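# Move tube rack from fume hood to bench, close sash

## Task

Take the tube rack out of the fume hood and set it on the bench so that nothing of it sticks out beyond the bench's front edge or either side edge. The rack must stand upright with each tube seated all the way down in its hole, and the fume hood sash must be fully closed. The task fails if the rack or any tube touches the floor, or if the rack tips over or is left leaning. The result only counts if everything stays in place without the robot holding it.

## Robot and tools

ROBOT. An omnidirectional wheeled base with weak wheel motors (2 N m) carries a column about 1.75 m tall. A carriage rides up and down it over 1.0 m (lift_m) and holds two identical six-joint arms, each ending in a two-finger gripper. Arm bases sit roughly 0.57 m + lift_m above the floor, and carriage parts hang about 0.15 m lower than that. A hand can reach 0.78 m from its shoulder but only about 0.38 m below its arm base. A hand is about 0.16 m long and 0.1 m wide (0.14 m with fingers open). Parked arm: joints 1-6 = 0, 0.05, 0.05, 1.45, 0, 0; with both parked the robot is about 0.95 m wide and 0.7 m long. Cameras: carriage_camera faces forward, tilted about 20 degrees down; left_wrist_camera and right_wrist_camera look out beyond the fingertips. All images are 504x504 px. A calibration (OpenCV pinhole+radial, with K, D and T_world_to_cam mapping the base frame into the camera frame) is provided and may be slightly off.

FRAMES. Base frame: origin on the floor below the base centre, x forward, y left, z up. left_hand and right_hand report the midpoint between each hand's pads in this frame, with quat_wxyz rotating base axes into hand axes (hand z along the fingers, fingers open along hand y; (1,0,0,0) = hand pointing up with joints 1, 5, 6 at 0). Hand readings drift from truth, more at long reach. base_odometry is in the frame the base had at the scene start, counts wheel turns only (slip looks like travel); heading is left-positive, -3.142 to 3.142.

execute_actions. Arguments: actions = a list holding one action or nothing (empty list just reports state and images); cameras = list of names from carriage_camera, left_wrist_camera, right_wrist_camera, all (null/omitted/all gives every camera, [] gives none). An action may contain base, joints, or both; they start together and may finish at different times.
- base: exactly one key, each a relative offset from where the base was last reported: translate_m (metres, forward positive, -2 to 2), strafe_m (metres, left positive, -2 to 2), rotate_rad (radians, counter-clockwise/left positive, -6.3 to 6.3).
- joints: a single dictionary keyed by joint name, one number per joint, each an absolute target. lift_m 0 to 1 m. For each arm (prefix left_ or right_, same ranges): joint1_rad -2.617 to 3.054 (yaw about vertical, 0 forward, positive left); joint2_rad 0 to 3.141 (shoulder: 0 upper arm level backward, 1.57 vertical, 3.14 level forward); joint3_rad 0 to 3.141 (elbow, 0 folded, 3.14 straight); joint4_rad -1.57 to 1.57 (wrist pitch, positive lifts fingertips); joint5_rad -1.57 to 1.57 (wrist yaw, positive swings fingertips RIGHT, opposite to joint1); joint6_rad -2.094 to 2.094 (roll about finger axis, positive clockwise viewed from forearm); gripper_m 0 to 0.093 m (pad gap). Actions end after at most 15 s. Joints you omit may keep driving toward earlier targets. An unknown key or out-of-range number rejects the whole call with no motion. If a result reports a stop, the remaining motion calls in that same reply are skipped.

wait: seconds 0 to 10; commands nothing, returns state and images.
zoom_image: camera name and region [x0, y0, x1, y1] in pixels of that camera's latest full image, origin top-left, at most 504 by 504.
finished_scene: scene = number of the current scene; irreversible, and the goal must hold afterwards. Release the rack and back the robot away first.

RESULTS. base_status/joint_status per motion: done (base: wheels turned the commanded amount, even if slipping; a 1-2 mm move may say done yet fall short), off_target (resting away from target, possibly still pushing; normal for a gripper holding something), contact_stop or time_out (old target dropped, holds where it stopped), joint command not followed / not_followed (a self-collision check refused an arm's targets and may retry them each action; fix by moving only that arm clear, then the other in a later action), limit_stop_at_motor_heat. on_its_own lists uncommanded behaviour; held at gives the held target, not position. motor_effort is percent of max, positive toward higher joint values, bracket = peak in the last action; readings carry bias and noise. Falling lift effort while lowering means the hand or load is resting on something; drive_wheels higher at rest than after free driving means the base is pressing on something. Joint torques and Motor temperatures are listed per arm in joint order. ARM HIT means an arm struck the robot hard.

HEAT. Stretched arms heat fast, even unloaded, and holding loads heats them even while you think. MOTOR HOT appears at 75 C; at 90 C that arm is halted 10 s; at 100 C that arm and gripper go limp and drop. Resend targets after a heat stop.

CAUTIONS. Contact stops come late or not at all; the base may roll another 0.3 m after an arm touches something, and arms and grippers never stop on contact (a freed arm snaps to its target). After a blocked drive, move about 0.2 m back the way you came (undo a turn), repeating if needed. Never reverse into a table edge the column could catch: the robot can topple and cannot recover. It is least stable with a high carriage, extended arms, loads, pulling, or abrupt stops; about 1.5 kg per hand with both arms forward can tip it, and only images reveal leaning. A level hand sags 10-17 cm under 1 kg. Grip force is about 45-60 N per pad. Don't let the arms collide or press on each other. Avoid drops, slams, hard pushes and anything reaching the floor; loose objects may occasionally be nudged by outside disturbances. Less robot motion time is better.

Each tool is called by a JSON object that holds its "api" and its "payload".

## Session

{"api": "execute_actions", "payload": {"actions": []}}

Scene clock: 0.00 s.
Joint torques (N m, as the arm reports them, + toward a larger angle): no reading
Motor temperatures (°C, as the motors report them): left_arm=[24 22 24 24 24 24] | right_arm=[24 23 25 25 24 23]
base_odometry: x=+0.000 y=+0.000 heading=+0.000 (m, m, rad; odometry frame)
base_status: not commanded
joint_positions: lift_m=+0.298 left_joint1_rad=-0.036 left_joint2_rad=+0.023 left_joint3_rad=+0.029 left_joint4_rad=+1.456 left_joint5_rad=+0.034 left_joint6_rad=-0.016 left_gripper_m=+0.095 right_joint1_rad=-0.009 right_joint2_rad=+0.033 right_joint3_rad=+0.060 right_joint4_rad=+1.432 right_joint5_rad=+0.047 right_joint6_rad=+0.021 right_gripper_m=+0.094
joint_status: not commanded
motor_effort: lift_m=+23 drive_wheels=+0 (%)
left_hand: x=+0.2963 y=+0.3418 z=+1.2653 quat_wxyz=(+0.998, +0.017, +0.055, -0.027) (m; base frame)
right_hand: x=+0.2956 y=-0.3568 z=+1.2729 quat_wxyz=(+0.998, +0.024, +0.055, +0.005) (m; base frame)
pictures: carriage_camera, left_wrist_camera, right_wrist_camera
Images, in order (width x height): carriage_camera 504x504, left_wrist_camera 504x504, right_wrist_camera 504x504.

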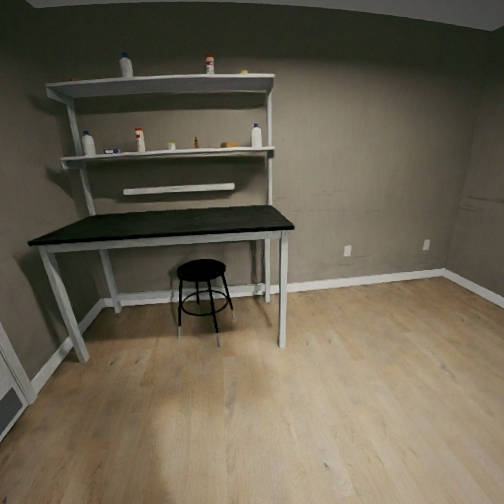

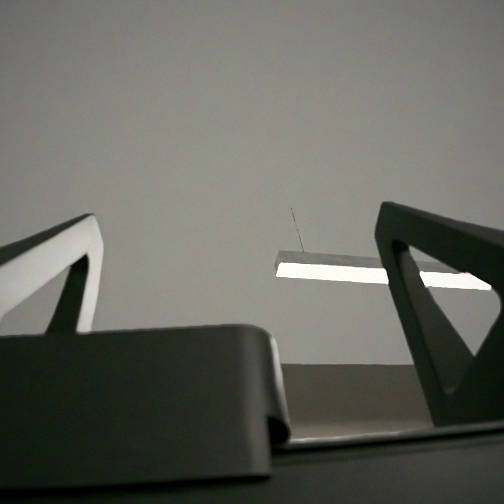

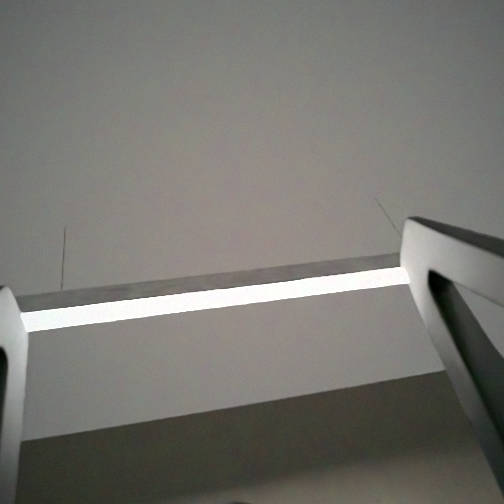

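Find the hood.

{"api": "execute_actions", "payload": {"actions": [{"base":{"rotate_rad":1.57}}], "cameras": ["carriage_camera"]}}

{"api": "execute_actions", "payload": {"actions": [{"base":{"rotate_rad":1.57}}], "cameras": ["carriage_camera"]}}

{"api": "execute_actions", "payload": {"actions": [{"base":{"rotate_rad":1.57}}], "cameras": ["carriage_camera"]}}

Scene clock: 4.73 s.
Joint torques (N m, as the arm reports them, + toward a larger angle): left_arm=[ 0.    3.87  5.55 -0.15 -0.06 -0.05] | right_arm=[-0.09  4.5   5.49 -0.01 -0.02 -0.16]
Motor temperatures (°C, as the motors report them): left_arm=[24 22 24 24 24 24] | right_arm=[24 23 25 25 24 23]
base_odometry: x=+0.000 y=+0.000 heading=+1.569 (m, m, rad; odometry frame)
base_status: done
joint_positions: lift_m=+0.298 left_joint1_rad=-0.036 left_joint2_rad=+0.023 left_joint3_rad=+0.029 left_joint4_rad=+1.456 left_joint5_rad=+0.034 left_joint6_rad=-0.016 left_gripper_m=+0.095 right_joint1_rad=-0.009 right_joint2_rad=+0.033 right_joint3_rad=+0.060 right_joint4_rad=+1.430 right_joint5_rad=+0.047 right_joint6_rad=+0.021 right_gripper_m=+0.094
joint_status: not commanded
motor_effort: lift_m=+24(23) drive_wheels=+8(30) (%)
left_hand: x=+0.2963 y=+0.3418 z=+1.2653 quat_wxyz=(+0.998, +0.017, +0.055, -0.027) (m; base frame)
right_hand: x=+0.2962 y=-0.3568 z=+1.2728 quat_wxyz=(+0.998, +0.024, +0.057, +0.005) (m; base frame)
pictures: carriage_camera
Images, in order (width x height): carriage_camera 504x504.

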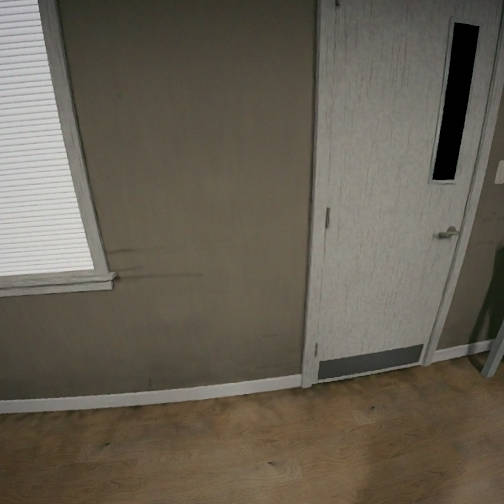

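Scene clock: 7.83 s.
Joint torques (N m, as the arm reports them, + toward a larger angle): left_arm=[-0.08  3.86  5.64 -0.11 -0.07 -0.04] | right_arm=[ 0.    4.6   5.51 -0.02 -0.02 -0.16]
Motor temperatures (°C, as the motors report them): left_arm=[24 22 25 24 24 24] | right_arm=[24 23 26 25 24 23]
base_odometry: x=+0.000 y=+0.000 heading=+3.139 (m, m, rad; odometry frame)
base_status: done
joint_positions: lift_m=+0.298 left_joint1_rad=-0.036 left_joint2_rad=+0.023 left_joint3_rad=+0.029 left_joint4_rad=+1.456 left_joint5_rad=+0.034 left_joint6_rad=-0.016 left_gripper_m=+0.095 right_joint1_rad=-0.009 right_joint2_rad=+0.033 right_joint3_rad=+0.060 right_joint4_rad=+1.429 right_joint5_rad=+0.047 right_joint6_rad=+0.021 right_gripper_m=+0.094
joint_status: not commanded
motor_effort: lift_m=+24(23) drive_wheels=+9(30) (%)
left_hand: x=+0.2963 y=+0.3418 z=+1.2653 quat_wxyz=(+0.998, +0.017, +0.055, -0.027) (m; base frame)
right_hand: x=+0.2964 y=-0.3568 z=+1.2728 quat_wxyz=(+0.998, +0.024, +0.057, +0.005) (m; base frame)
pictures: carriage_camera
Images, in order (width x height): carriage_camera 504x504.

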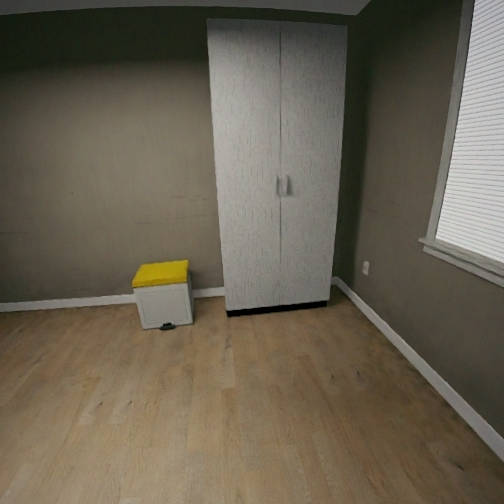

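Scene clock: 10.93 s.
Joint torques (N m, as the arm reports them, + toward a larger angle): left_arm=[-0.04  3.86  5.6  -0.11 -0.05 -0.04] | right_arm=[ 0.02  4.5   5.62 -0.01 -0.03 -0.13]
Motor temperatures (°C, as the motors report them): left_arm=[24 22 25 24 24 24] | right_arm=[24 23 26 25 24 23]
base_odometry: x=+0.000 y=+0.000 heading=-1.575 (m, m, rad; odometry frame)
base_status: done
joint_positions: lift_m=+0.298 left_joint1_rad=-0.036 left_joint2_rad=+0.023 left_joint3_rad=+0.029 left_joint4_rad=+1.456 left_joint5_rad=+0.034 left_joint6_rad=-0.016 left_gripper_m=+0.095 right_joint1_rad=-0.009 right_joint2_rad=+0.033 right_joint3_rad=+0.060 right_joint4_rad=+1.429 right_joint5_rad=+0.047 right_joint6_rad=+0.021 right_gripper_m=+0.094
joint_status: not commanded
motor_effort: lift_m=+23(23) drive_wheels=+9(30) (%)
left_hand: x=+0.2963 y=+0.3418 z=+1.2653 quat_wxyz=(+0.998, +0.017, +0.055, -0.027) (m; base frame)
right_hand: x=+0.2964 y=-0.3568 z=+1.2728 quat_wxyz=(+0.998, +0.024, +0.057, +0.005) (m; base frame)
pictures: carriage_camera
Images, in order (width x height): carriage_camera 504x504.

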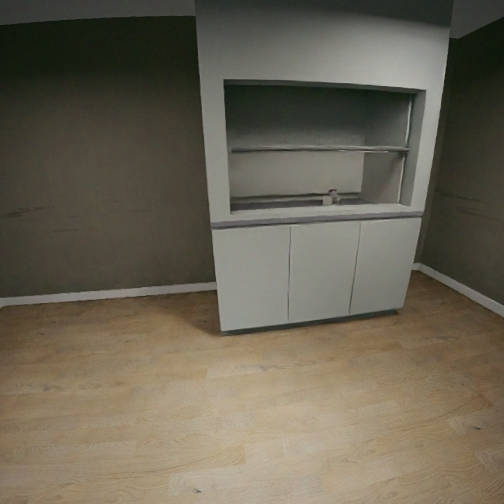

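{"api": "execute_actions", "payload": {"actions": [{"base":{"rotate_rad":0.17}}], "cameras": []}}

{"api": "execute_actions", "payload": {"actions": [{"base":{"strafe_m":-0.9}}], "cameras": []}}

{"api": "execute_actions", "payload": {"actions": [{"base":{"translate_m":0.8}}], "cameras": ["carriage_camera"]}}

{"api": "zoom_image", "payload": {"camera": "carriage_camera", "region": [150, 80, 400, 280]}}

Scene clock: 16.17 s.
Joint torques (N m, as the arm reports them, + toward a larger angle): left_arm=[-0.04  3.89  5.49 -0.12 -0.06 -0.02] | right_arm=[ 0.01  4.61  5.57 -0.01 -0.03 -0.16]
Motor temperatures (°C, as the motors report them): left_arm=[24 23 26 24 24 24] | right_arm=[24 23 27 25 24 23]
base_odometry: x=+0.000 y=+0.000 heading=-1.406 (m, m, rad; odometry frame)
base_status: done
joint_positions: lift_m=+0.298 left_joint1_rad=-0.036 left_joint2_rad=+0.023 left_joint3_rad=+0.029 left_joint4_rad=+1.456 left_joint5_rad=+0.034 left_joint6_rad=-0.016 left_gripper_m=+0.095 right_joint1_rad=-0.009 right_joint2_rad=+0.033 right_joint3_rad=+0.060 right_joint4_rad=+1.430 right_joint5_rad=+0.047 right_joint6_rad=+0.021 right_gripper_m=+0.094
joint_status: not commanded
motor_effort: lift_m=+23(24) drive_wheels=+9(30) (%)
left_hand: x=+0.2963 y=+0.3418 z=+1.2653 quat_wxyz=(+0.998, +0.017, +0.055, -0.027) (m; base frame)
right_hand: x=+0.2962 y=-0.3568 z=+1.2728 quat_wxyz=(+0.998, +0.024, +0.057, +0.005) (m; base frame)
pictures: none
No camera images: the call's "cameras" was empty. Leave "cameras" out to get every camera's image.

Scene clock: 20.23 s.
Joint torques (N m, as the arm reports them, + toward a larger angle): left_arm=[-0.1   3.88  5.58 -0.15 -0.05 -0.03] | right_arm=[-0.03  4.57  5.52 -0.01 -0.04 -0.12]
Motor temperatures (°C, as the motors report them): left_arm=[24 23 26 24 24 24] | right_arm=[24 24 27 25 24 23]
base_odometry: x=-0.888 y=-0.149 heading=-1.405 (m, m, rad; odometry frame)
base_status: done
joint_positions: lift_m=+0.298 left_joint1_rad=-0.036 left_joint2_rad=+0.023 left_joint3_rad=+0.029 left_joint4_rad=+1.456 left_joint5_rad=+0.034 left_joint6_rad=-0.016 left_gripper_m=+0.095 right_joint1_rad=-0.009 right_joint2_rad=+0.033 right_joint3_rad=+0.060 right_joint4_rad=+1.430 right_joint5_rad=+0.047 right_joint6_rad=+0.021 right_gripper_m=+0.094
joint_status: not commanded
motor_effort: lift_m=+23(24) drive_wheels=-5(30) (%)
left_hand: x=+0.2963 y=+0.3418 z=+1.2653 quat_wxyz=(+0.998, +0.017, +0.055, -0.027) (m; base frame)
right_hand: x=+0.2961 y=-0.3568 z=+1.2728 quat_wxyz=(+0.998, +0.024, +0.056, +0.005) (m; base frame)
pictures: none
No camera images: the call's "cameras" was empty. Leave "cameras" out to get every camera's image.

Scene clock: 24.10 s.
Joint torques (N m, as the arm reports them, + toward a larger angle): left_arm=[-0.12  3.88  5.61 -0.16 -0.03 -0.03] | right_arm=[-0.01  4.64  5.64 -0.02 -0.03 -0.15]
Motor temperatures (°C, as the motors report them): left_arm=[24 23 26 24 24 24] | right_arm=[24 24 27 25 24 23]
base_odometry: x=-0.756 y=-0.938 heading=-1.406 (m, m, rad; odometry frame)
base_status: done
joint_positions: lift_m=+0.298 left_joint1_rad=-0.036 left_joint2_rad=+0.023 left_joint3_rad=+0.029 left_joint4_rad=+1.456 left_joint5_rad=+0.034 left_joint6_rad=-0.016 left_gripper_m=+0.095 right_joint1_rad=-0.009 right_joint2_rad=+0.033 right_joint3_rad=+0.060 right_joint4_rad=+1.430 right_joint5_rad=+0.047 right_joint6_rad=+0.021 right_gripper_m=+0.094
joint_status: not commanded
motor_effort: lift_m=+23(23) drive_wheels=-5(29) (%)
left_hand: x=+0.2962 y=+0.3418 z=+1.2653 quat_wxyz=(+0.998, +0.017, +0.054, -0.027) (m; base frame)
right_hand: x=+0.2961 y=-0.3568 z=+1.2728 quat_wxyz=(+0.998, +0.024, +0.056, +0.005) (m; base frame)
pictures: carriage_camera
Images, in order (width x height): carriage_camera 504x504.

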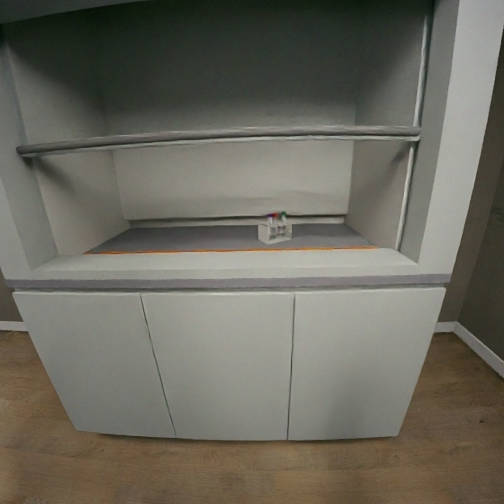

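Region (150, 80, 400, 280) of carriage_camera's 504x504 image, scaled by 2.016, with more detail than that image has; it fills the top 403 rows of this view, and the rest is white.

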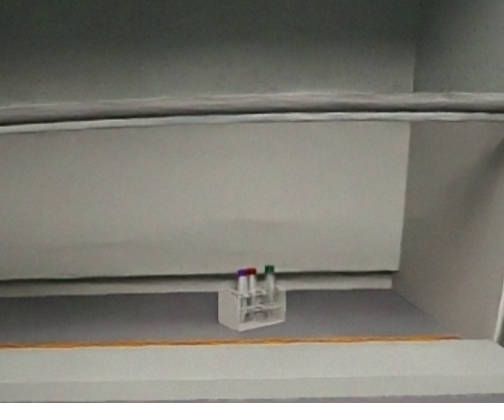

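{"api": "execute_actions", "payload": {"actions": [{"joints":{"lift_m":0.25,"right_joint2_rad":1.2,"right_joint3_rad":0.7,"right_joint4_rad":0.4},"base":{"strafe_m":0.25}}]}}

Scene clock: 29.93 s.
Joint torques (N m, as the arm reports them, + toward a larger angle): left_arm=[ 0.05  3.91  5.6  -0.15 -0.04 -0.05] | right_arm=[ 0.01 -4.88  9.04  2.1   0.03 -0.15]
Motor temperatures (°C, as the motors report them): left_arm=[24 23 27 24 24 24] | right_arm=[24 24 28 26 24 23]
base_odometry: x=-0.510 y=-0.897 heading=-1.406 (m, m, rad; odometry frame)
base_status: done
joint_positions: lift_m=+0.250 left_joint1_rad=-0.036 left_joint2_rad=+0.023 left_joint3_rad=+0.029 left_joint4_rad=+1.456 left_joint5_rad=+0.034 left_joint6_rad=-0.016 left_gripper_m=+0.095 right_joint1_rad=-0.009 right_joint2_rad=+1.198 right_joint3_rad=+0.678 right_joint4_rad=+0.393 right_joint5_rad=+0.047 right_joint6_rad=+0.021 right_gripper_m=+0.094
joint_status: all done
motor_effort: lift_m=+22(22) drive_wheels=-4(29) (%)
left_hand: x=+0.2962 y=+0.3417 z=+1.2175 quat_wxyz=(+0.998, +0.018, +0.054, -0.027) (m; base frame)
right_hand: x=+0.6788 y=-0.3601 z=+1.0508 quat_wxyz=(+0.661, +0.026, +0.750, -0.013) (m; base frame)
pictures: carriage_camera, left_wrist_camera, right_wrist_camera
camera_calibration (this result's frames):
carriage_camera: T_world_to_cam=[[0.00693451, -0.998534, -0.0536913, 0.0571611], [-0.350838, 0.04785, -0.935213, 1.20189], [0.93641, 0.0253222, -0.349992, 0.240146], [0, 0, 0, 1]] pos_world=[0.196397, -0.00651426, 1.21114]
left_wrist_camera: T_world_to_cam=[[-0.0550828, -0.991192, -0.120433, 0.503452], [0.701084, 0.0474881, -0.711496, 0.635034], [0.710948, -0.123625, 0.692293, -0.882063], [0, 0, 0, 1]] pos_world=[0.20962, 0.359816, 1.1231]
right_wrist_camera: T_world_to_cam=[[-0.210697, -0.974835, -0.0728278, -0.133802], [-0.670694, 0.198356, -0.71472, 1.28724], [0.71118, -0.101744, -0.695609, 0.323857], [0, 0, 0, 1]] pos_world=[0.604834, -0.352817, 1.13555]
Images, in order (width x height): carriage_camera 504x504, left_wrist_camera 504x504, right_wrist_camera 504x504.

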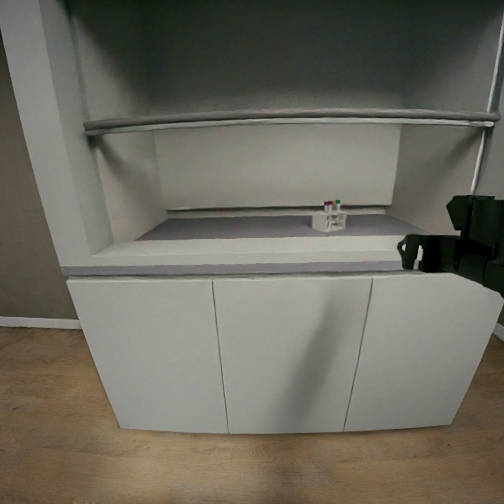

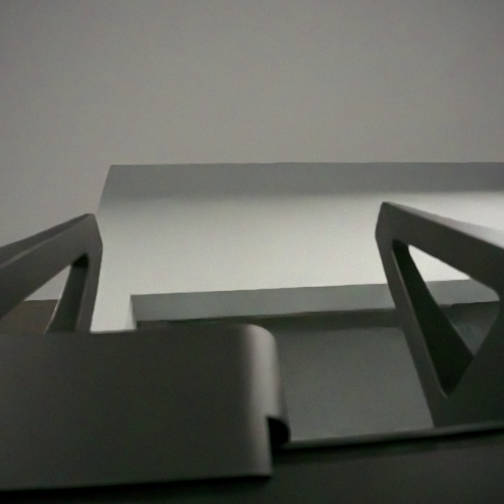

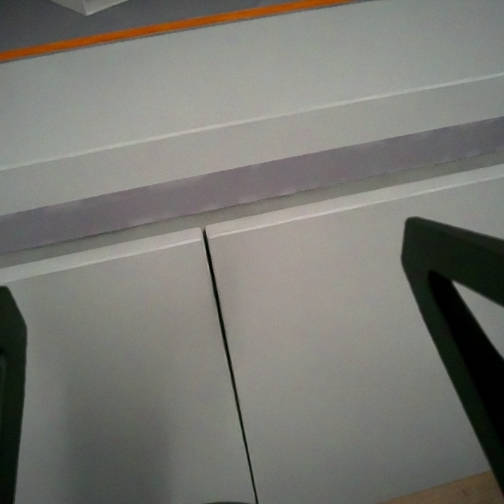

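{"api": "execute_actions", "payload": {"actions": [{"base":{"translate_m":0.42}}]}}

Scene clock: 35.43 s.
Joint torques (N m, as the arm reports them, + toward a larger angle): left_arm=[-0.08  3.91  5.51 -0.16 -0.06 -0.02] | right_arm=[-0.12 -4.91  9.19  2.07  0.   -0.13]
Motor temperatures (°C, as the motors report them): left_arm=[24 23 27 24 24 24] | right_arm=[24 24 29 29 24 23]
base_odometry: x=-0.440 y=-1.311 heading=-1.405 (m, m, rad; odometry frame)
base_status: done
joint_positions: lift_m=+0.250 left_joint1_rad=-0.036 left_joint2_rad=+0.023 left_joint3_rad=+0.029 left_joint4_rad=+1.456 left_joint5_rad=+0.034 left_joint6_rad=-0.016 left_gripper_m=+0.095 right_joint1_rad=-0.009 right_joint2_rad=+1.198 right_joint3_rad=+0.678 right_joint4_rad=+0.396 right_joint5_rad=+0.047 right_joint6_rad=+0.021 right_gripper_m=+0.094
joint_status: not commanded
motor_effort: lift_m=+22(22) drive_wheels=-5(27) (%)
left_hand: x=+0.2962 y=+0.3417 z=+1.2175 quat_wxyz=(+0.998, +0.018, +0.054, -0.027) (m; base frame)
right_hand: x=+0.6789 y=-0.3601 z=+1.0516 quat_wxyz=(+0.662, +0.026, +0.749, -0.013) (m; base frame)
pictures: carriage_camera, left_wrist_camera, right_wrist_camera
camera_calibration (this result's frames):
carriage_camera: T_world_to_cam=[[0.00693451, -0.998534, -0.0536913, 0.0571611], [-0.350838, 0.04785, -0.935213, 1.20189], [0.93641, 0.0253222, -0.349992, 0.240146], [0, 0, 0, 1]] pos_world=[0.196397, -0.00651426, 1.21114]
left_wrist_camera: T_world_to_cam=[[-0.0550828, -0.991192, -0.120433, 0.503452], [0.701084, 0.0474881, -0.711496, 0.635034], [0.710948, -0.123625, 0.692293, -0.882063], [0, 0, 0, 1]] pos_world=[0.20962, 0.359816, 1.1231]
right_wrist_camera: T_world_to_cam=[[-0.210446, -0.974837, -0.0735221, -0.133161], [-0.668236, 0.198335, -0.717024, 1.28866], [0.713564, -0.101764, -0.69316, 0.320163], [0, 0, 0, 1]] pos_world=[0.604649, -0.352815, 1.13613]
Images, in order (width x height): carriage_camera 504x504, left_wrist_camera 504x504, right_wrist_camera 504x504.

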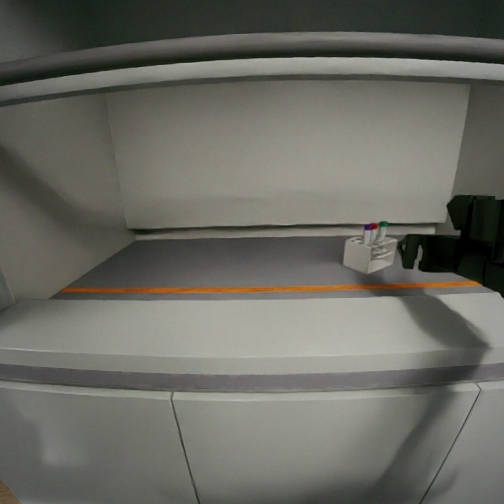

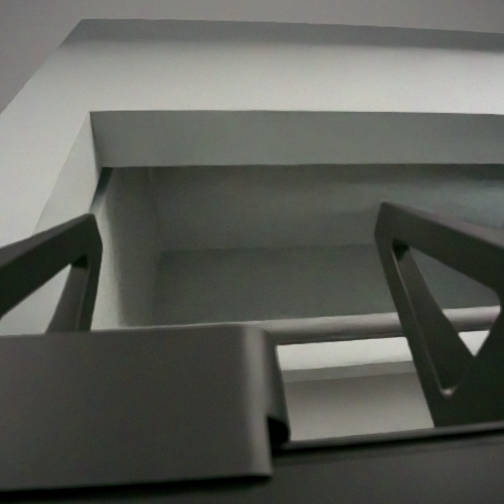

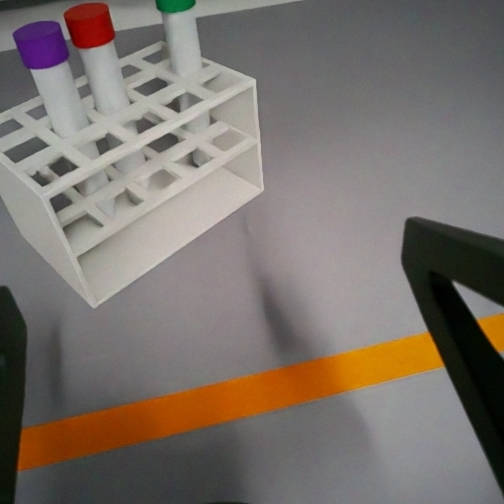

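{"api": "execute_actions", "payload": {"actions": [{"base":{"translate_m":-0.1},"joints":{"right_joint5_rad":-0.58,"right_joint6_rad":1.57,"right_gripper_m":0.045,"lift_m":0.2}}]}}

Scene clock: 42.00 s.
Joint torques (N m, as the arm reports them, + toward a larger angle): left_arm=[ 0.01  3.8   5.39 -0.13 -0.07 -0.04] | right_arm=[ 0.05 -4.97  8.09  1.91 -0.11 -0.14]
Motor temperatures (°C, as the motors report them): left_arm=[24 23 27 24 24 24] | right_arm=[24 24 30 30 24 23]
base_odometry: x=-0.457 y=-1.213 heading=-1.406 (m, m, rad; odometry frame)
base_status: done
joint_positions: lift_m=+0.200 left_joint1_rad=-0.036 left_joint2_rad=+0.023 left_joint3_rad=+0.029 left_joint4_rad=+1.455 left_joint5_rad=+0.034 left_joint6_rad=-0.016 left_gripper_m=+0.095 right_joint1_rad=-0.009 right_joint2_rad=+1.198 right_joint3_rad=+0.690 right_joint4_rad=+0.409 right_joint5_rad=-0.574 right_joint6_rad=+1.562 right_gripper_m=+0.045
joint_status: all done
motor_effort: lift_m=+21(22) drive_wheels=-5(28) (%)
left_hand: x=+0.2964 y=+0.3417 z=+1.1676 quat_wxyz=(+0.998, +0.018, +0.055, -0.027) (m; base frame)
right_hand: x=+0.6542 y=-0.2586 z=+1.0135 quat_wxyz=(+0.312, +0.368, +0.637, +0.601) (m; base frame)
pictures: carriage_camera, left_wrist_camera, right_wrist_camera
camera_calibration (this result's frames):
carriage_camera: T_world_to_cam=[[0.00693451, -0.998534, -0.0536913, 0.0544806], [-0.350838, 0.04785, -0.935213, 1.1552], [0.93641, 0.0253222, -0.349992, 0.222673], [0, 0, 0, 1]] pos_world=[0.196397, -0.00651426, 1.16122]
left_wrist_camera: T_world_to_cam=[[-0.0551746, -0.991189, -0.120418, 0.497449], [0.700541, 0.0475074, -0.712029, 0.600145], [0.711476, -0.123644, 0.691748, -0.847133], [0, 0, 0, 1]] pos_world=[0.209735, 0.359812, 1.07322]
right_wrist_camera: T_world_to_cam=[[-0.255878, -0.0194726, -0.966513, 1.13963], [-0.903116, 0.361449, 0.231812, 0.45885], [0.344831, 0.932189, -0.110073, 0.239301], [0, 0, 0, 1]] pos_world=[0.623482, -0.366733, 1.02144]
Images, in order (width x height): carriage_camera 504x504, left_wrist_camera 504x504, right_wrist_camera 504x504.

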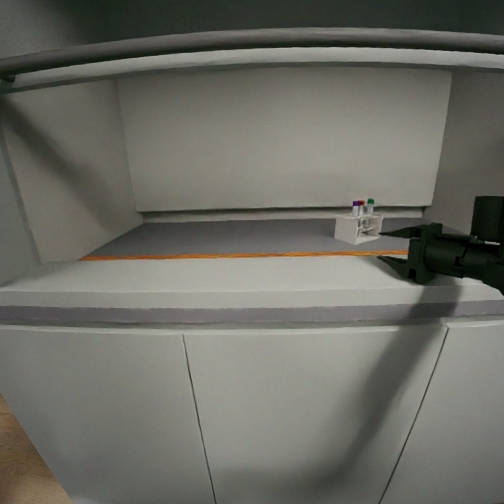

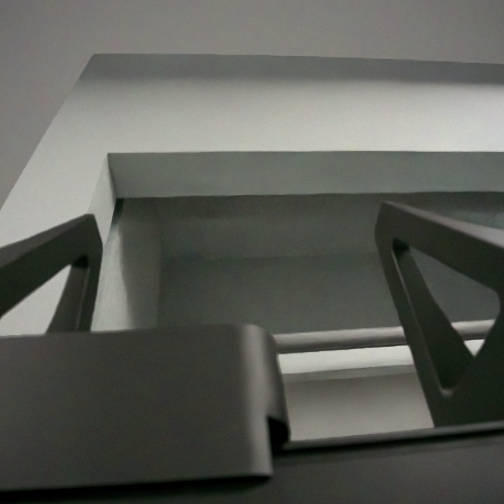

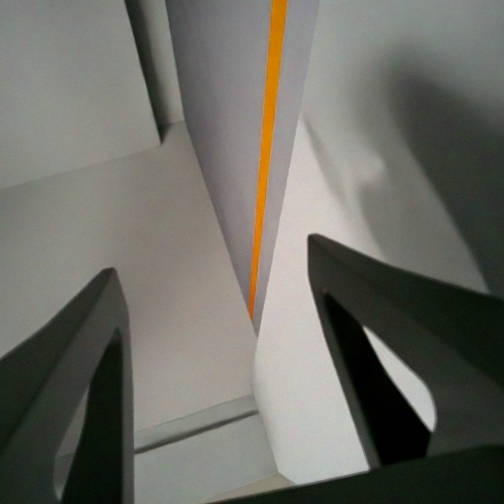

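{"api": "execute_actions", "payload": {"actions": [{"base":{"strafe_m":-0.13},"joints":{"right_joint6_rad":-1.57,"right_joint4_rad":0.47,"lift_m":0.15}}], "cameras": []}}

{"api": "execute_actions", "payload": {"actions": [{"base":{"translate_m":0.25}}]}}

Scene clock: 46.47 s.
Joint torques (N m, as the arm reports them, + toward a larger angle): left_arm=[ 0.01  3.76  5.58 -0.12 -0.03 -0.04] | right_arm=[-0.07 -2.02  5.32  0.97  0.15 -0.32]
Motor temperatures (°C, as the motors report them): left_arm=[24 24 28 24 24 24] | right_arm=[24 24 31 31 24 23]
base_odometry: x=-0.585 y=-1.234 heading=-1.406 (m, m, rad; odometry frame)
base_status: done
joint_positions: lift_m=+0.150 left_joint1_rad=-0.036 left_joint2_rad=+0.023 left_joint3_rad=+0.029 left_joint4_rad=+1.455 left_joint5_rad=+0.034 left_joint6_rad=-0.016 left_gripper_m=+0.095 right_joint1_rad=-0.009 right_joint2_rad=+1.169 right_joint3_rad=+0.728 right_joint4_rad=+0.569 right_joint5_rad=-0.588 right_joint6_rad=-1.544 right_gripper_m=+0.045
joint_status: right_joint4_rad off_target (ended at +0.569, target +0.470); right_joint6_rad off_target (ended at -1.543, target -1.570); the others done
motor_effort: lift_m=+20(19) drive_wheels=+0(26) (%)
left_hand: x=+0.2964 y=+0.3417 z=+1.1177 quat_wxyz=(+0.998, +0.017, +0.055, -0.027) (m; base frame)
right_hand: x=+0.6489 y=-0.2564 z=+1.0261 quat_wxyz=(+0.647, -0.596, +0.304, -0.367) (m; base frame)
pictures: none
No camera images: the call's "cameras" was empty. Leave "cameras" out to get every camera's image.

Scene clock: 48.93 s.
Joint torques (N m, as the arm reports them, + toward a larger angle): left_arm=[ 0.09  3.77  5.37 -0.08 -0.07 -0.04] | right_arm=[-0.6  -5.19  5.29  1.87  0.03 -0.16]
Motor temperatures (°C, as the motors report them): left_arm=[24 24 28 24 24 24] | right_arm=[24 24 31 31 24 23]
base_odometry: x=-0.546 y=-1.472 heading=-1.407 (m, m, rad; odometry frame)
base_status: translate_m contact_stop (by the wheels' count: +0.241 of +0.250)
joint_positions: lift_m=+0.150 left_joint1_rad=-0.036 left_joint2_rad=+0.023 left_joint3_rad=+0.031 left_joint4_rad=+1.453 left_joint5_rad=+0.034 left_joint6_rad=-0.016 left_gripper_m=+0.095 right_joint1_rad=-0.004 right_joint2_rad=+1.201 right_joint3_rad=+0.728 right_joint4_rad=+0.474 right_joint5_rad=-0.582 right_joint6_rad=-1.561 right_gripper_m=+0.045
joint_status: not commanded
on_its_own: right_joint4_rad moved -0.095 to your old target +0.470
motor_effort: lift_m=+22(23) drive_wheels=+34(101) (%)
left_hand: x=+0.2963 y=+0.3417 z=+1.1180 quat_wxyz=(+0.998, +0.017, +0.055, -0.027) (m; base frame)
right_hand: x=+0.6570 y=-0.2557 z=+0.9935 quat_wxyz=(+0.623, -0.620, +0.340, -0.334) (m; base frame)
pictures: carriage_camera, left_wrist_camera, right_wrist_camera
camera_calibration (this result's frames):
carriage_camera: T_world_to_cam=[[0.00693451, -0.998534, -0.0536913, 0.0517901], [-0.350838, 0.04785, -0.935213, 1.10834], [0.93641, 0.0253222, -0.349992, 0.205135], [0, 0, 0, 1]] pos_world=[0.196397, -0.00651426, 1.11111]
left_wrist_camera: T_world_to_cam=[[-0.0551806, -0.991235, -0.120034, 0.491134], [0.700258, 0.0472766, -0.712323, 0.565378], [0.711754, -0.123361, 0.691512, -0.812725], [0, 0, 0, 1]] pos_world=[0.209651, 0.359841, 1.02369]
right_wrist_camera: T_world_to_cam=[[-0.0744483, -0.152342, 0.98552, -0.971483], [-0.0548801, -0.986139, -0.156583, -0.050979], [0.995714, -0.0657428, 0.0650558, -0.623337], [0, 0, 0, 1]] pos_world=[0.545542, -0.23925, 0.989985]
Images, in order (width x height): carriage_camera 504x504, left_wrist_camera 504x504, right_wrist_camera 504x504.

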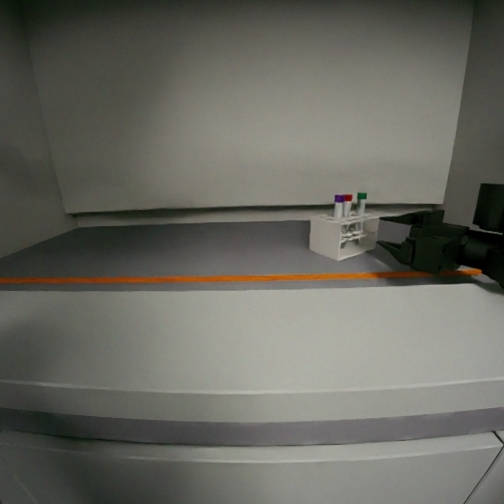

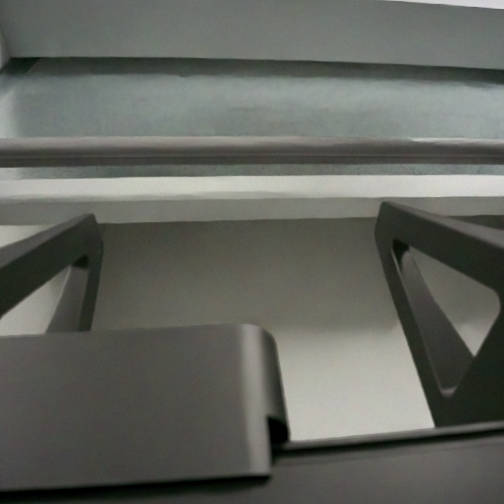

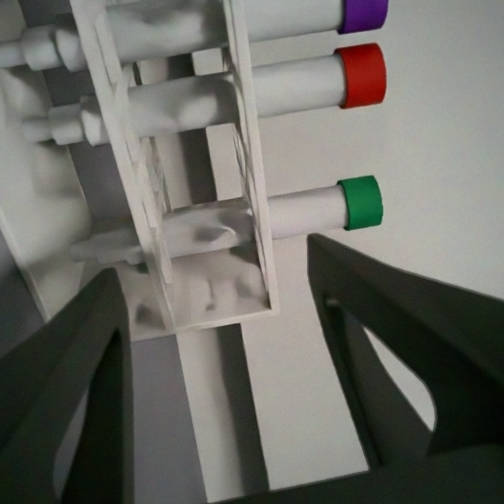

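{"api": "execute_actions", "payload": {"actions": [{"base":{"strafe_m":0.04},"joints":{"right_joint2_rad":1.4,"right_joint3_rad":0.89,"right_joint4_rad":0.51}}]}}

Scene clock: 53.97 s.
Joint torques (N m, as the arm reports them, + toward a larger angle): left_arm=[-0.1   3.79  5.32 -0.12 -0.05 -0.03] | right_arm=[-0.45 -6.55  8.91  1.94 -0.02 -0.14]
Motor temperatures (°C, as the motors report them): left_arm=[24 24 28 24 24 24] | right_arm=[24 25 31 31 24 23]
base_odometry: x=-0.506 y=-1.466 heading=-1.408 (m, m, rad; odometry frame)
base_status: done
joint_positions: lift_m=+0.150 left_joint1_rad=-0.036 left_joint2_rad=+0.023 left_joint3_rad=+0.031 left_joint4_rad=+1.453 left_joint5_rad=+0.034 left_joint6_rad=-0.016 left_gripper_m=+0.095 right_joint1_rad=-0.004 right_joint2_rad=+1.394 right_joint3_rad=+0.868 right_joint4_rad=+0.507 right_joint5_rad=-0.582 right_joint6_rad=-1.561 right_gripper_m=+0.045
joint_status: all done
motor_effort: lift_m=+22(22) drive_wheels=-3(26) (%)
left_hand: x=+0.2962 y=+0.3418 z=+1.1181 quat_wxyz=(+0.998, +0.017, +0.055, -0.027) (m; base frame)
right_hand: x=+0.7025 y=-0.2560 z=+0.9902 quat_wxyz=(+0.620, -0.623, +0.346, -0.328) (m; base frame)
pictures: carriage_camera, left_wrist_camera, right_wrist_camera
camera_calibration (this result's frames):
carriage_camera: T_world_to_cam=[[0.00693451, -0.998534, -0.0536913, 0.0517901], [-0.350838, 0.04785, -0.935213, 1.10834], [0.93641, 0.0253222, -0.349992, 0.205135], [0, 0, 0, 1]] pos_world=[0.196397, -0.00651426, 1.11111]
left_wrist_camera: T_world_to_cam=[[-0.0551348, -0.991237, -0.120041, 0.491129], [0.70053, 0.0472669, -0.712056, 0.565075], [0.71149, -0.123352, 0.691785, -0.812896], [0, 0, 0, 1]] pos_world=[0.209594, 0.359844, 1.02367]
right_wrist_camera: T_world_to_cam=[[-0.0559593, -0.152051, 0.986787, -0.979067], [-0.0585712, -0.986134, -0.155272, -0.0480032], [0.996714, -0.0664862, 0.0462775, -0.650765], [0, 0, 0, 1]] pos_world=[0.591027, -0.239473, 0.988793]
Images, in order (width x height): carriage_camera 504x504, left_wrist_camera 504x504, right_wrist_camera 504x504.

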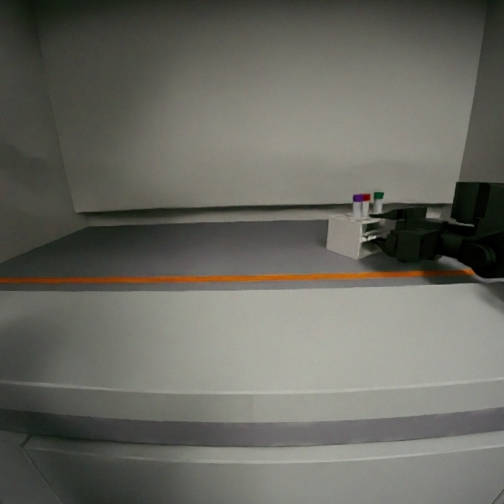

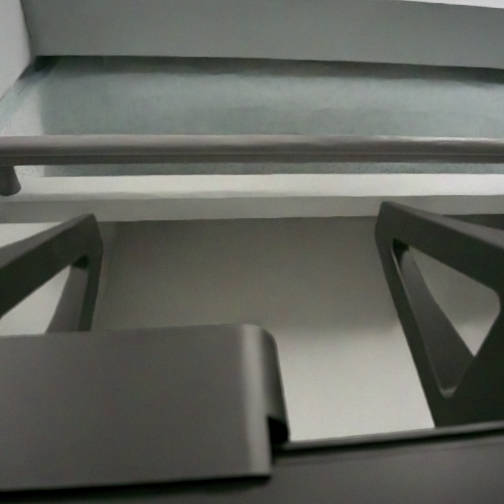

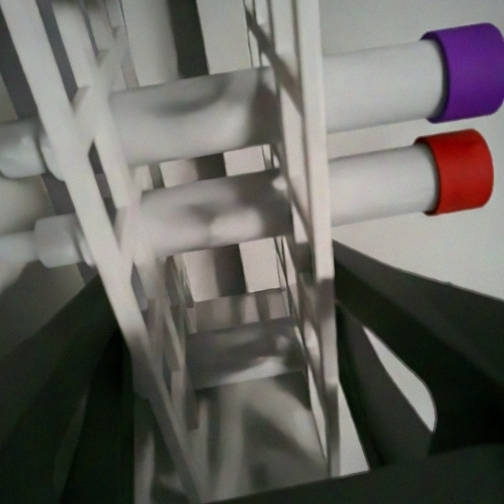

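{"api": "execute_actions", "payload": {"actions": [{"joints":{"right_gripper_m":0.0}}], "cameras": []}}

{"api": "execute_actions", "payload": {"actions": [{"joints":{"lift_m":0.19,"right_gripper_m":0.0}}]}}

Scene clock: 56.23 s.
Joint torques (N m, as the arm reports them, + toward a larger angle): left_arm=[-0.11  3.84  5.34 -0.16 -0.04 -0.03] | right_arm=[-0.34 -6.47  8.78  1.79  0.   -0.13]
Motor temperatures (°C, as the motors report them): left_arm=[24 24 28 24 24 24] | right_arm=[24 25 31 32 24 23]
base_odometry: x=-0.506 y=-1.466 heading=-1.408 (m, m, rad; odometry frame)
base_status: not commanded
joint_positions: lift_m=+0.150 left_joint1_rad=-0.036 left_joint2_rad=+0.023 left_joint3_rad=+0.031 left_joint4_rad=+1.453 left_joint5_rad=+0.034 left_joint6_rad=-0.016 left_gripper_m=+0.095 right_joint1_rad=-0.004 right_joint2_rad=+1.394 right_joint3_rad=+0.870 right_joint4_rad=+0.518 right_joint5_rad=-0.581 right_joint6_rad=-1.565 right_gripper_m=+0.038
joint_status: right_gripper_m off_target (ended at +0.038, target +0.000)
motor_effort: lift_m=+22(22) drive_wheels=-3(3) (%)
left_hand: x=+0.2962 y=+0.3418 z=+1.1181 quat_wxyz=(+0.998, +0.017, +0.055, -0.027) (m; base frame)
right_hand: x=+0.7027 y=-0.2561 z=+0.9937 quat_wxyz=(+0.622, -0.622, +0.341, -0.334) (m; base frame)
pictures: none
No camera images: the call's "cameras" was empty. Leave "cameras" out to get every camera's image.

Scene clock: 56.93 s.
Joint torques (N m, as the arm reports them, + toward a larger angle): left_arm=[-0.05  4.02  5.45 -0.13 -0.06 -0.02] | right_arm=[-0.26 -7.07  8.81  2.04  0.01 -0.07]
Motor temperatures (°C, as the motors report them): left_arm=[24 24 28 24 24 24] | right_arm=[24 25 31 32 24 23]
base_odometry: x=-0.506 y=-1.466 heading=-1.408 (m, m, rad; odometry frame)
base_status: not commanded
joint_positions: lift_m=+0.190 left_joint1_rad=-0.036 left_joint2_rad=+0.023 left_joint3_rad=+0.031 left_joint4_rad=+1.453 left_joint5_rad=+0.034 left_joint6_rad=-0.016 left_gripper_m=+0.095 right_joint1_rad=-0.004 right_joint2_rad=+1.400 right_joint3_rad=+0.870 right_joint4_rad=+0.495 right_joint5_rad=-0.581 right_joint6_rad=-1.566 right_gripper_m=+0.038
joint_status: right_gripper_m off_target (ended at +0.038, target +0.000); the others done
motor_effort: lift_m=+24(30) drive_wheels=-2(3) (%)
left_hand: x=+0.2962 y=+0.3418 z=+1.1579 quat_wxyz=(+0.998, +0.017, +0.055, -0.027) (m; base frame)
right_hand: x=+0.7037 y=-0.2561 z=+1.0260 quat_wxyz=(+0.616, -0.626, +0.350, -0.325) (m; base frame)
pictures: carriage_camera, left_wrist_camera, right_wrist_camera
camera_calibration (this result's frames):
carriage_camera: T_world_to_cam=[[0.00693451, -0.998534, -0.0536913, 0.0539279], [-0.350838, 0.04785, -0.935213, 1.14557], [0.93641, 0.0253222, -0.349992, 0.21907], [0, 0, 0, 1]] pos_world=[0.196397, -0.00651426, 1.15092]
left_wrist_camera: T_world_to_cam=[[-0.0551348, -0.991237, -0.120041, 0.495909], [0.70053, 0.0472669, -0.712056, 0.593427], [0.71149, -0.123352, 0.691785, -0.840441], [0, 0, 0, 1]] pos_world=[0.209594, 0.359844, 1.06349]
right_wrist_camera: T_world_to_cam=[[-0.0427029, -0.14828, 0.988023, -1.02393], [-0.0612904, -0.986674, -0.150726, -0.0453813], [0.997206, -0.0669928, 0.0330457, -0.640543], [0, 0, 0, 1]] pos_world=[0.592247, -0.239517, 1.026]
Images, in order (width x height): carriage_camera 504x504, left_wrist_camera 504x504, right_wrist_camera 504x504.

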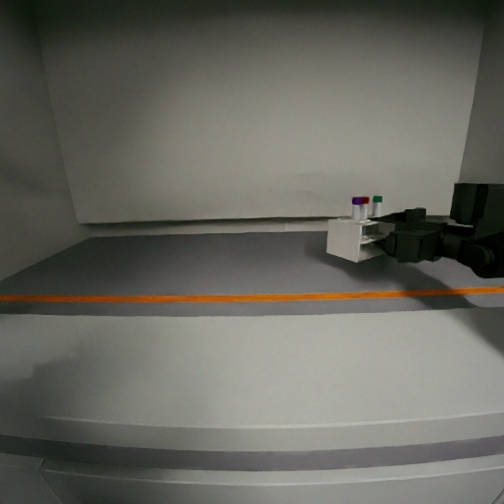

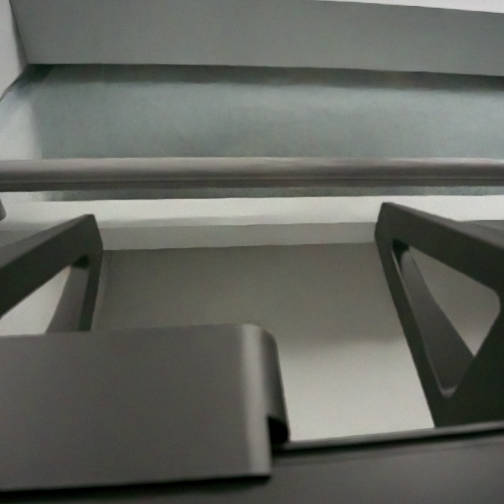

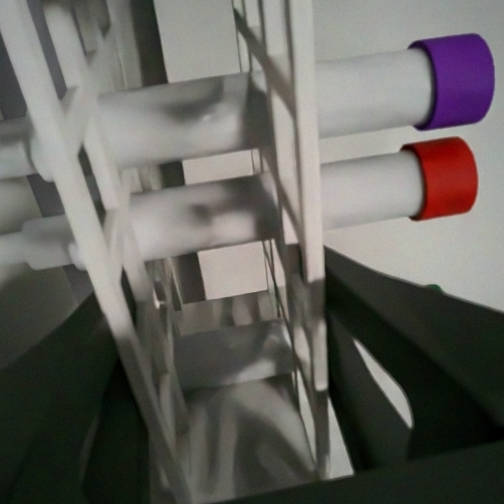

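{"api": "execute_actions", "payload": {"actions": [{"base":{"translate_m":-0.7}}], "cameras": []}}

{"api": "execute_actions", "payload": {"actions": [{"base":{"rotate_rad":1.571},"joints":{"lift_m":0.27}}], "cameras": []}}

{"api": "execute_actions", "payload": {"actions": [{"base":{"strafe_m":1.05}}], "cameras": []}}

{"api": "execute_actions", "payload": {"actions": [{"base":{"translate_m":1.5}}], "cameras": ["carriage_camera"]}}

Scene clock: 63.77 s.
Joint torques (N m, as the arm reports them, + toward a larger angle): left_arm=[-0.04  3.89  5.21 -0.16 -0.03 -0.03] | right_arm=[-0.34 -7.07  8.79  2.05 -0.04 -0.08]
Motor temperatures (°C, as the motors report them): left_arm=[24 24 28 24 24 24] | right_arm=[24 25 32 33 24 23]
base_odometry: x=-0.620 y=-0.775 heading=-1.408 (m, m, rad; odometry frame)
base_status: done
joint_positions: lift_m=+0.190 left_joint1_rad=-0.036 left_joint2_rad=+0.023 left_joint3_rad=+0.031 left_joint4_rad=+1.453 left_joint5_rad=+0.034 left_joint6_rad=-0.016 left_gripper_m=+0.095 right_joint1_rad=-0.004 right_joint2_rad=+1.400 right_joint3_rad=+0.870 right_joint4_rad=+0.493 right_joint5_rad=-0.579 right_joint6_rad=-1.568 right_gripper_m=+0.038
joint_status: not commanded
motor_effort: lift_m=+24(24) drive_wheels=-2(27) (%)
left_hand: x=+0.2963 y=+0.3417 z=+1.1579 quat_wxyz=(+0.998, +0.017, +0.055, -0.027) (m; base frame)
right_hand: x=+0.7038 y=-0.2563 z=+1.0256 quat_wxyz=(+0.615, -0.627, +0.350, -0.325) (m; base frame)
pictures: none
No camera images: the call's "cameras" was empty. Leave "cameras" out to get every camera's image.

Scene clock: 66.87 s.
Joint torques (N m, as the arm reports them, + toward a larger angle): left_arm=[ 0.02  3.96  5.19 -0.11 -0.04 -0.03] | right_arm=[-0.36 -6.92  8.75  1.99 -0.04 -0.08]
Motor temperatures (°C, as the motors report them): left_arm=[24 24 28 24 24 24] | right_arm=[24 26 33 34 24 23]
base_odometry: x=-0.620 y=-0.775 heading=+0.163 (m, m, rad; odometry frame)
base_status: done
joint_positions: lift_m=+0.270 left_joint1_rad=-0.036 left_joint2_rad=+0.023 left_joint3_rad=+0.031 left_joint4_rad=+1.453 left_joint5_rad=+0.035 left_joint6_rad=-0.016 left_gripper_m=+0.095 right_joint1_rad=-0.004 right_joint2_rad=+1.400 right_joint3_rad=+0.870 right_joint4_rad=+0.492 right_joint5_rad=-0.578 right_joint6_rad=-1.568 right_gripper_m=+0.038
joint_status: all done
motor_effort: lift_m=+24(29) drive_wheels=+8(32) (%)
left_hand: x=+0.2963 y=+0.3416 z=+1.2378 quat_wxyz=(+0.998, +0.018, +0.055, -0.027) (m; base frame)
right_hand: x=+0.7039 y=-0.2565 z=+1.1054 quat_wxyz=(+0.615, -0.627, +0.351, -0.325) (m; base frame)
pictures: none
No camera images: the call's "cameras" was empty. Leave "cameras" out to get every camera's image.

Scene clock: 71.23 s.
Joint torques (N m, as the arm reports them, + toward a larger angle): left_arm=[ 0.04  3.86  5.48 -0.09 -0.03 -0.03] | right_arm=[-0.43 -7.13  8.81  2.07 -0.04 -0.09]
Motor temperatures (°C, as the motors report them): left_arm=[24 24 28 24 24 24] | right_arm=[24 26 33 34 24 23]
base_odometry: x=-0.791 y=+0.261 heading=+0.163 (m, m, rad; odometry frame)
base_status: done
joint_positions: lift_m=+0.270 left_joint1_rad=-0.036 left_joint2_rad=+0.023 left_joint3_rad=+0.031 left_joint4_rad=+1.453 left_joint5_rad=+0.035 left_joint6_rad=-0.016 left_gripper_m=+0.095 right_joint1_rad=-0.004 right_joint2_rad=+1.400 right_joint3_rad=+0.870 right_joint4_rad=+0.492 right_joint5_rad=-0.578 right_joint6_rad=-1.568 right_gripper_m=+0.038
joint_status: not commanded
motor_effort: lift_m=+24(24) drive_wheels=-6(33) (%)
left_hand: x=+0.2963 y=+0.3416 z=+1.2378 quat_wxyz=(+0.998, +0.018, +0.055, -0.027) (m; base frame)
right_hand: x=+0.7039 y=-0.2565 z=+1.1053 quat_wxyz=(+0.615, -0.627, +0.351, -0.325) (m; base frame)
pictures: none
No camera images: the call's "cameras" was empty. Leave "cameras" out to get every camera's image.

Scene clock: 76.53 s.
Joint torques (N m, as the arm reports them, + toward a larger angle): left_arm=[-0.02  3.83  5.44 -0.15 -0.04 -0.05] | right_arm=[-0.42 -7.04  8.67  2.04 -0.04 -0.09]
Motor temperatures (°C, as the motors report them): left_arm=[24 24 29 24 24 24] | right_arm=[24 26 34 35 24 23]
base_odometry: x=+0.689 y=+0.506 heading=+0.164 (m, m, rad; odometry frame)
base_status: done
joint_positions: lift_m=+0.270 left_joint1_rad=-0.036 left_joint2_rad=+0.023 left_joint3_rad=+0.031 left_joint4_rad=+1.453 left_joint5_rad=+0.035 left_joint6_rad=-0.016 left_gripper_m=+0.095 right_joint1_rad=-0.004 right_joint2_rad=+1.400 right_joint3_rad=+0.870 right_joint4_rad=+0.489 right_joint5_rad=-0.579 right_joint6_rad=-1.568 right_gripper_m=+0.038
joint_status: not commanded
motor_effort: lift_m=+24(24) drive_wheels=-5(33) (%)
left_hand: x=+0.2961 y=+0.3416 z=+1.2378 quat_wxyz=(+0.998, +0.018, +0.055, -0.027) (m; base frame)
right_hand: x=+0.7039 y=-0.2564 z=+1.1048 quat_wxyz=(+0.615, -0.627, +0.351, -0.324) (m; base frame)
pictures: carriage_camera
camera_calibration (this result's frames):
carriage_camera: T_world_to_cam=[[0.00693451, -0.998534, -0.0536913, 0.0582205], [-0.350838, 0.04785, -0.935213, 1.22034], [0.93641, 0.0253222, -0.349992, 0.247052], [0, 0, 0, 1]] pos_world=[0.196397, -0.00651426, 1.23087]
Images, in order (width x height): carriage_camera 504x504.

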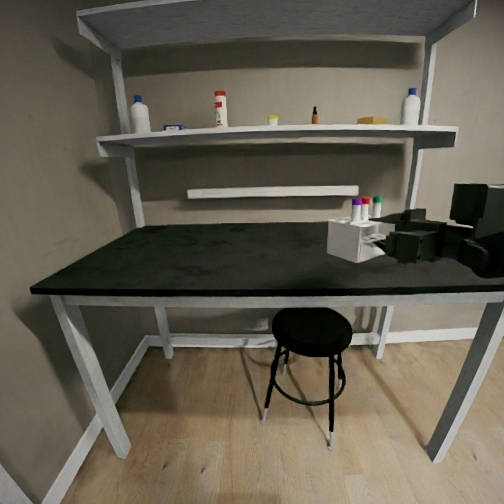

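{"api": "execute_actions", "payload": {"actions": [{"base":{"translate_m":0.3}}], "cameras": []}}

{"api": "execute_actions", "payload": {"actions": [{"joints":{"lift_m":0.17,"right_gripper_m":0.0}}]}}

Scene clock: 80.53 s.
Joint torques (N m, as the arm reports them, + toward a larger angle): left_arm=[-0.03  3.87  5.33 -0.12 -0.04 -0.03] | right_arm=[-0.28 -7.12  8.74  2.1  -0.02 -0.11]
Motor temperatures (°C, as the motors report them): left_arm=[24 24 29 24 24 24] | right_arm=[24 26 34 35 24 23]
base_odometry: x=+0.985 y=+0.555 heading=+0.164 (m, m, rad; odometry frame)
base_status: done
joint_positions: lift_m=+0.270 left_joint1_rad=-0.036 left_joint2_rad=+0.023 left_joint3_rad=+0.031 left_joint4_rad=+1.453 left_joint5_rad=+0.035 left_joint6_rad=-0.016 left_gripper_m=+0.095 right_joint1_rad=-0.004 right_joint2_rad=+1.400 right_joint3_rad=+0.870 right_joint4_rad=+0.487 right_joint5_rad=-0.579 right_joint6_rad=-1.568 right_gripper_m=+0.038
joint_status: not commanded
motor_effort: lift_m=+24(24) drive_wheels=-5(31) (%)
left_hand: x=+0.2961 y=+0.3416 z=+1.2378 quat_wxyz=(+0.998, +0.018, +0.055, -0.027) (m; base frame)
right_hand: x=+0.7038 y=-0.2564 z=+1.1043 quat_wxyz=(+0.614, -0.628, +0.352, -0.324) (m; base frame)
pictures: none
No camera images: the call's "cameras" was empty. Leave "cameras" out to get every camera's image.

Scene clock: 81.47 s.
Joint torques (N m, as the arm reports them, + toward a larger angle): left_arm=[-0.04  3.9   5.47 -0.15 -0.05 -0.03] | right_arm=[-0.29 -7.12  8.65  2.13 -0.05 -0.09]
Motor temperatures (°C, as the motors report them): left_arm=[24 24 29 24 24 24] | right_arm=[24 27 34 35 24 23]
base_odometry: x=+0.985 y=+0.555 heading=+0.164 (m, m, rad; odometry frame)
base_status: not commanded
joint_positions: lift_m=+0.170 left_joint1_rad=-0.036 left_joint2_rad=+0.023 left_joint3_rad=+0.031 left_joint4_rad=+1.453 left_joint5_rad=+0.034 left_joint6_rad=-0.016 left_gripper_m=+0.095 right_joint1_rad=-0.004 right_joint2_rad=+1.401 right_joint3_rad=+0.870 right_joint4_rad=+0.479 right_joint5_rad=-0.579 right_joint6_rad=-1.568 right_gripper_m=+0.038
joint_status: right_gripper_m off_target (ended at +0.038, target +0.000); the others done
motor_effort: lift_m=+21(22) drive_wheels=-4(5) (%)
left_hand: x=+0.2961 y=+0.3417 z=+1.1381 quat_wxyz=(+0.998, +0.018, +0.055, -0.027) (m; base frame)
right_hand: x=+0.7040 y=-0.2564 z=+1.0024 quat_wxyz=(+0.613, -0.629, +0.355, -0.321) (m; base frame)
pictures: carriage_camera, left_wrist_camera, right_wrist_camera
camera_calibration (this result's frames):
carriage_camera: T_world_to_cam=[[0.00693451, -0.998534, -0.0536913, 0.0528662], [-0.350838, 0.04785, -0.935213, 1.12708], [0.93641, 0.0253222, -0.349992, 0.212149], [0, 0, 0, 1]] pos_world=[0.196397, -0.00651426, 1.13115]
left_wrist_camera: T_world_to_cam=[[-0.0551287, -0.99119, -0.120425, 0.493888], [0.700813, 0.0474978, -0.711762, 0.578925], [0.711212, -0.123634, 0.69202, -0.826796], [0, 0, 0, 1]] pos_world=[0.209536, 0.359819, 1.04369]
right_wrist_camera: T_world_to_cam=[[-0.0275833, -0.146939, 0.988761, -1.01171], [-0.0654458, -0.98675, -0.148466, -0.0485517], [0.997475, -0.0688055, 0.0176013, -0.625193], [0, 0, 0, 1]] pos_world=[0.59253, -0.239585, 1.00414]
Images, in order (width x height): carriage_camera 504x504, left_wrist_camera 504x504, right_wrist_camera 504x504.

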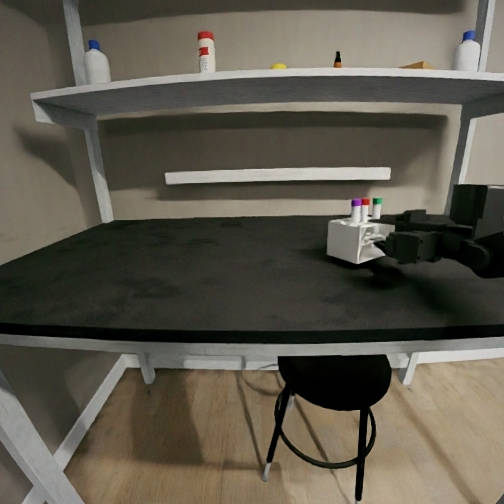

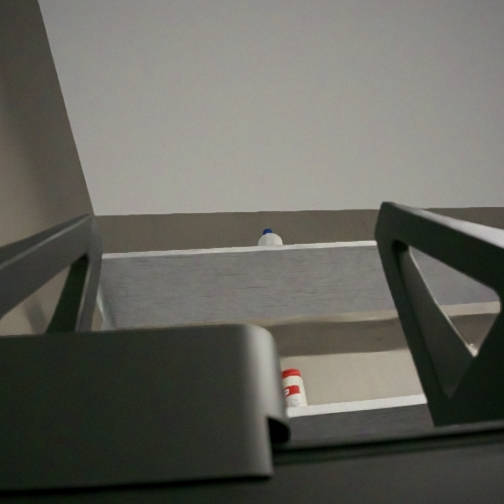

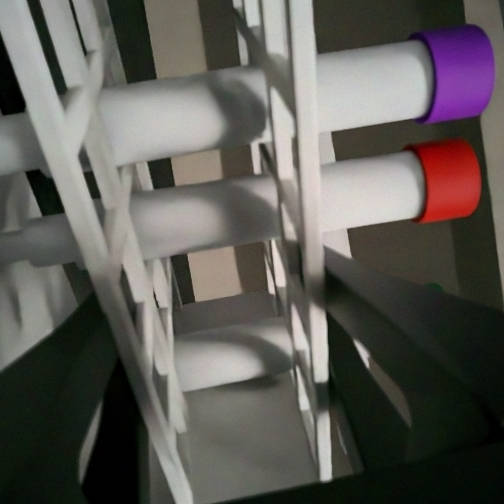

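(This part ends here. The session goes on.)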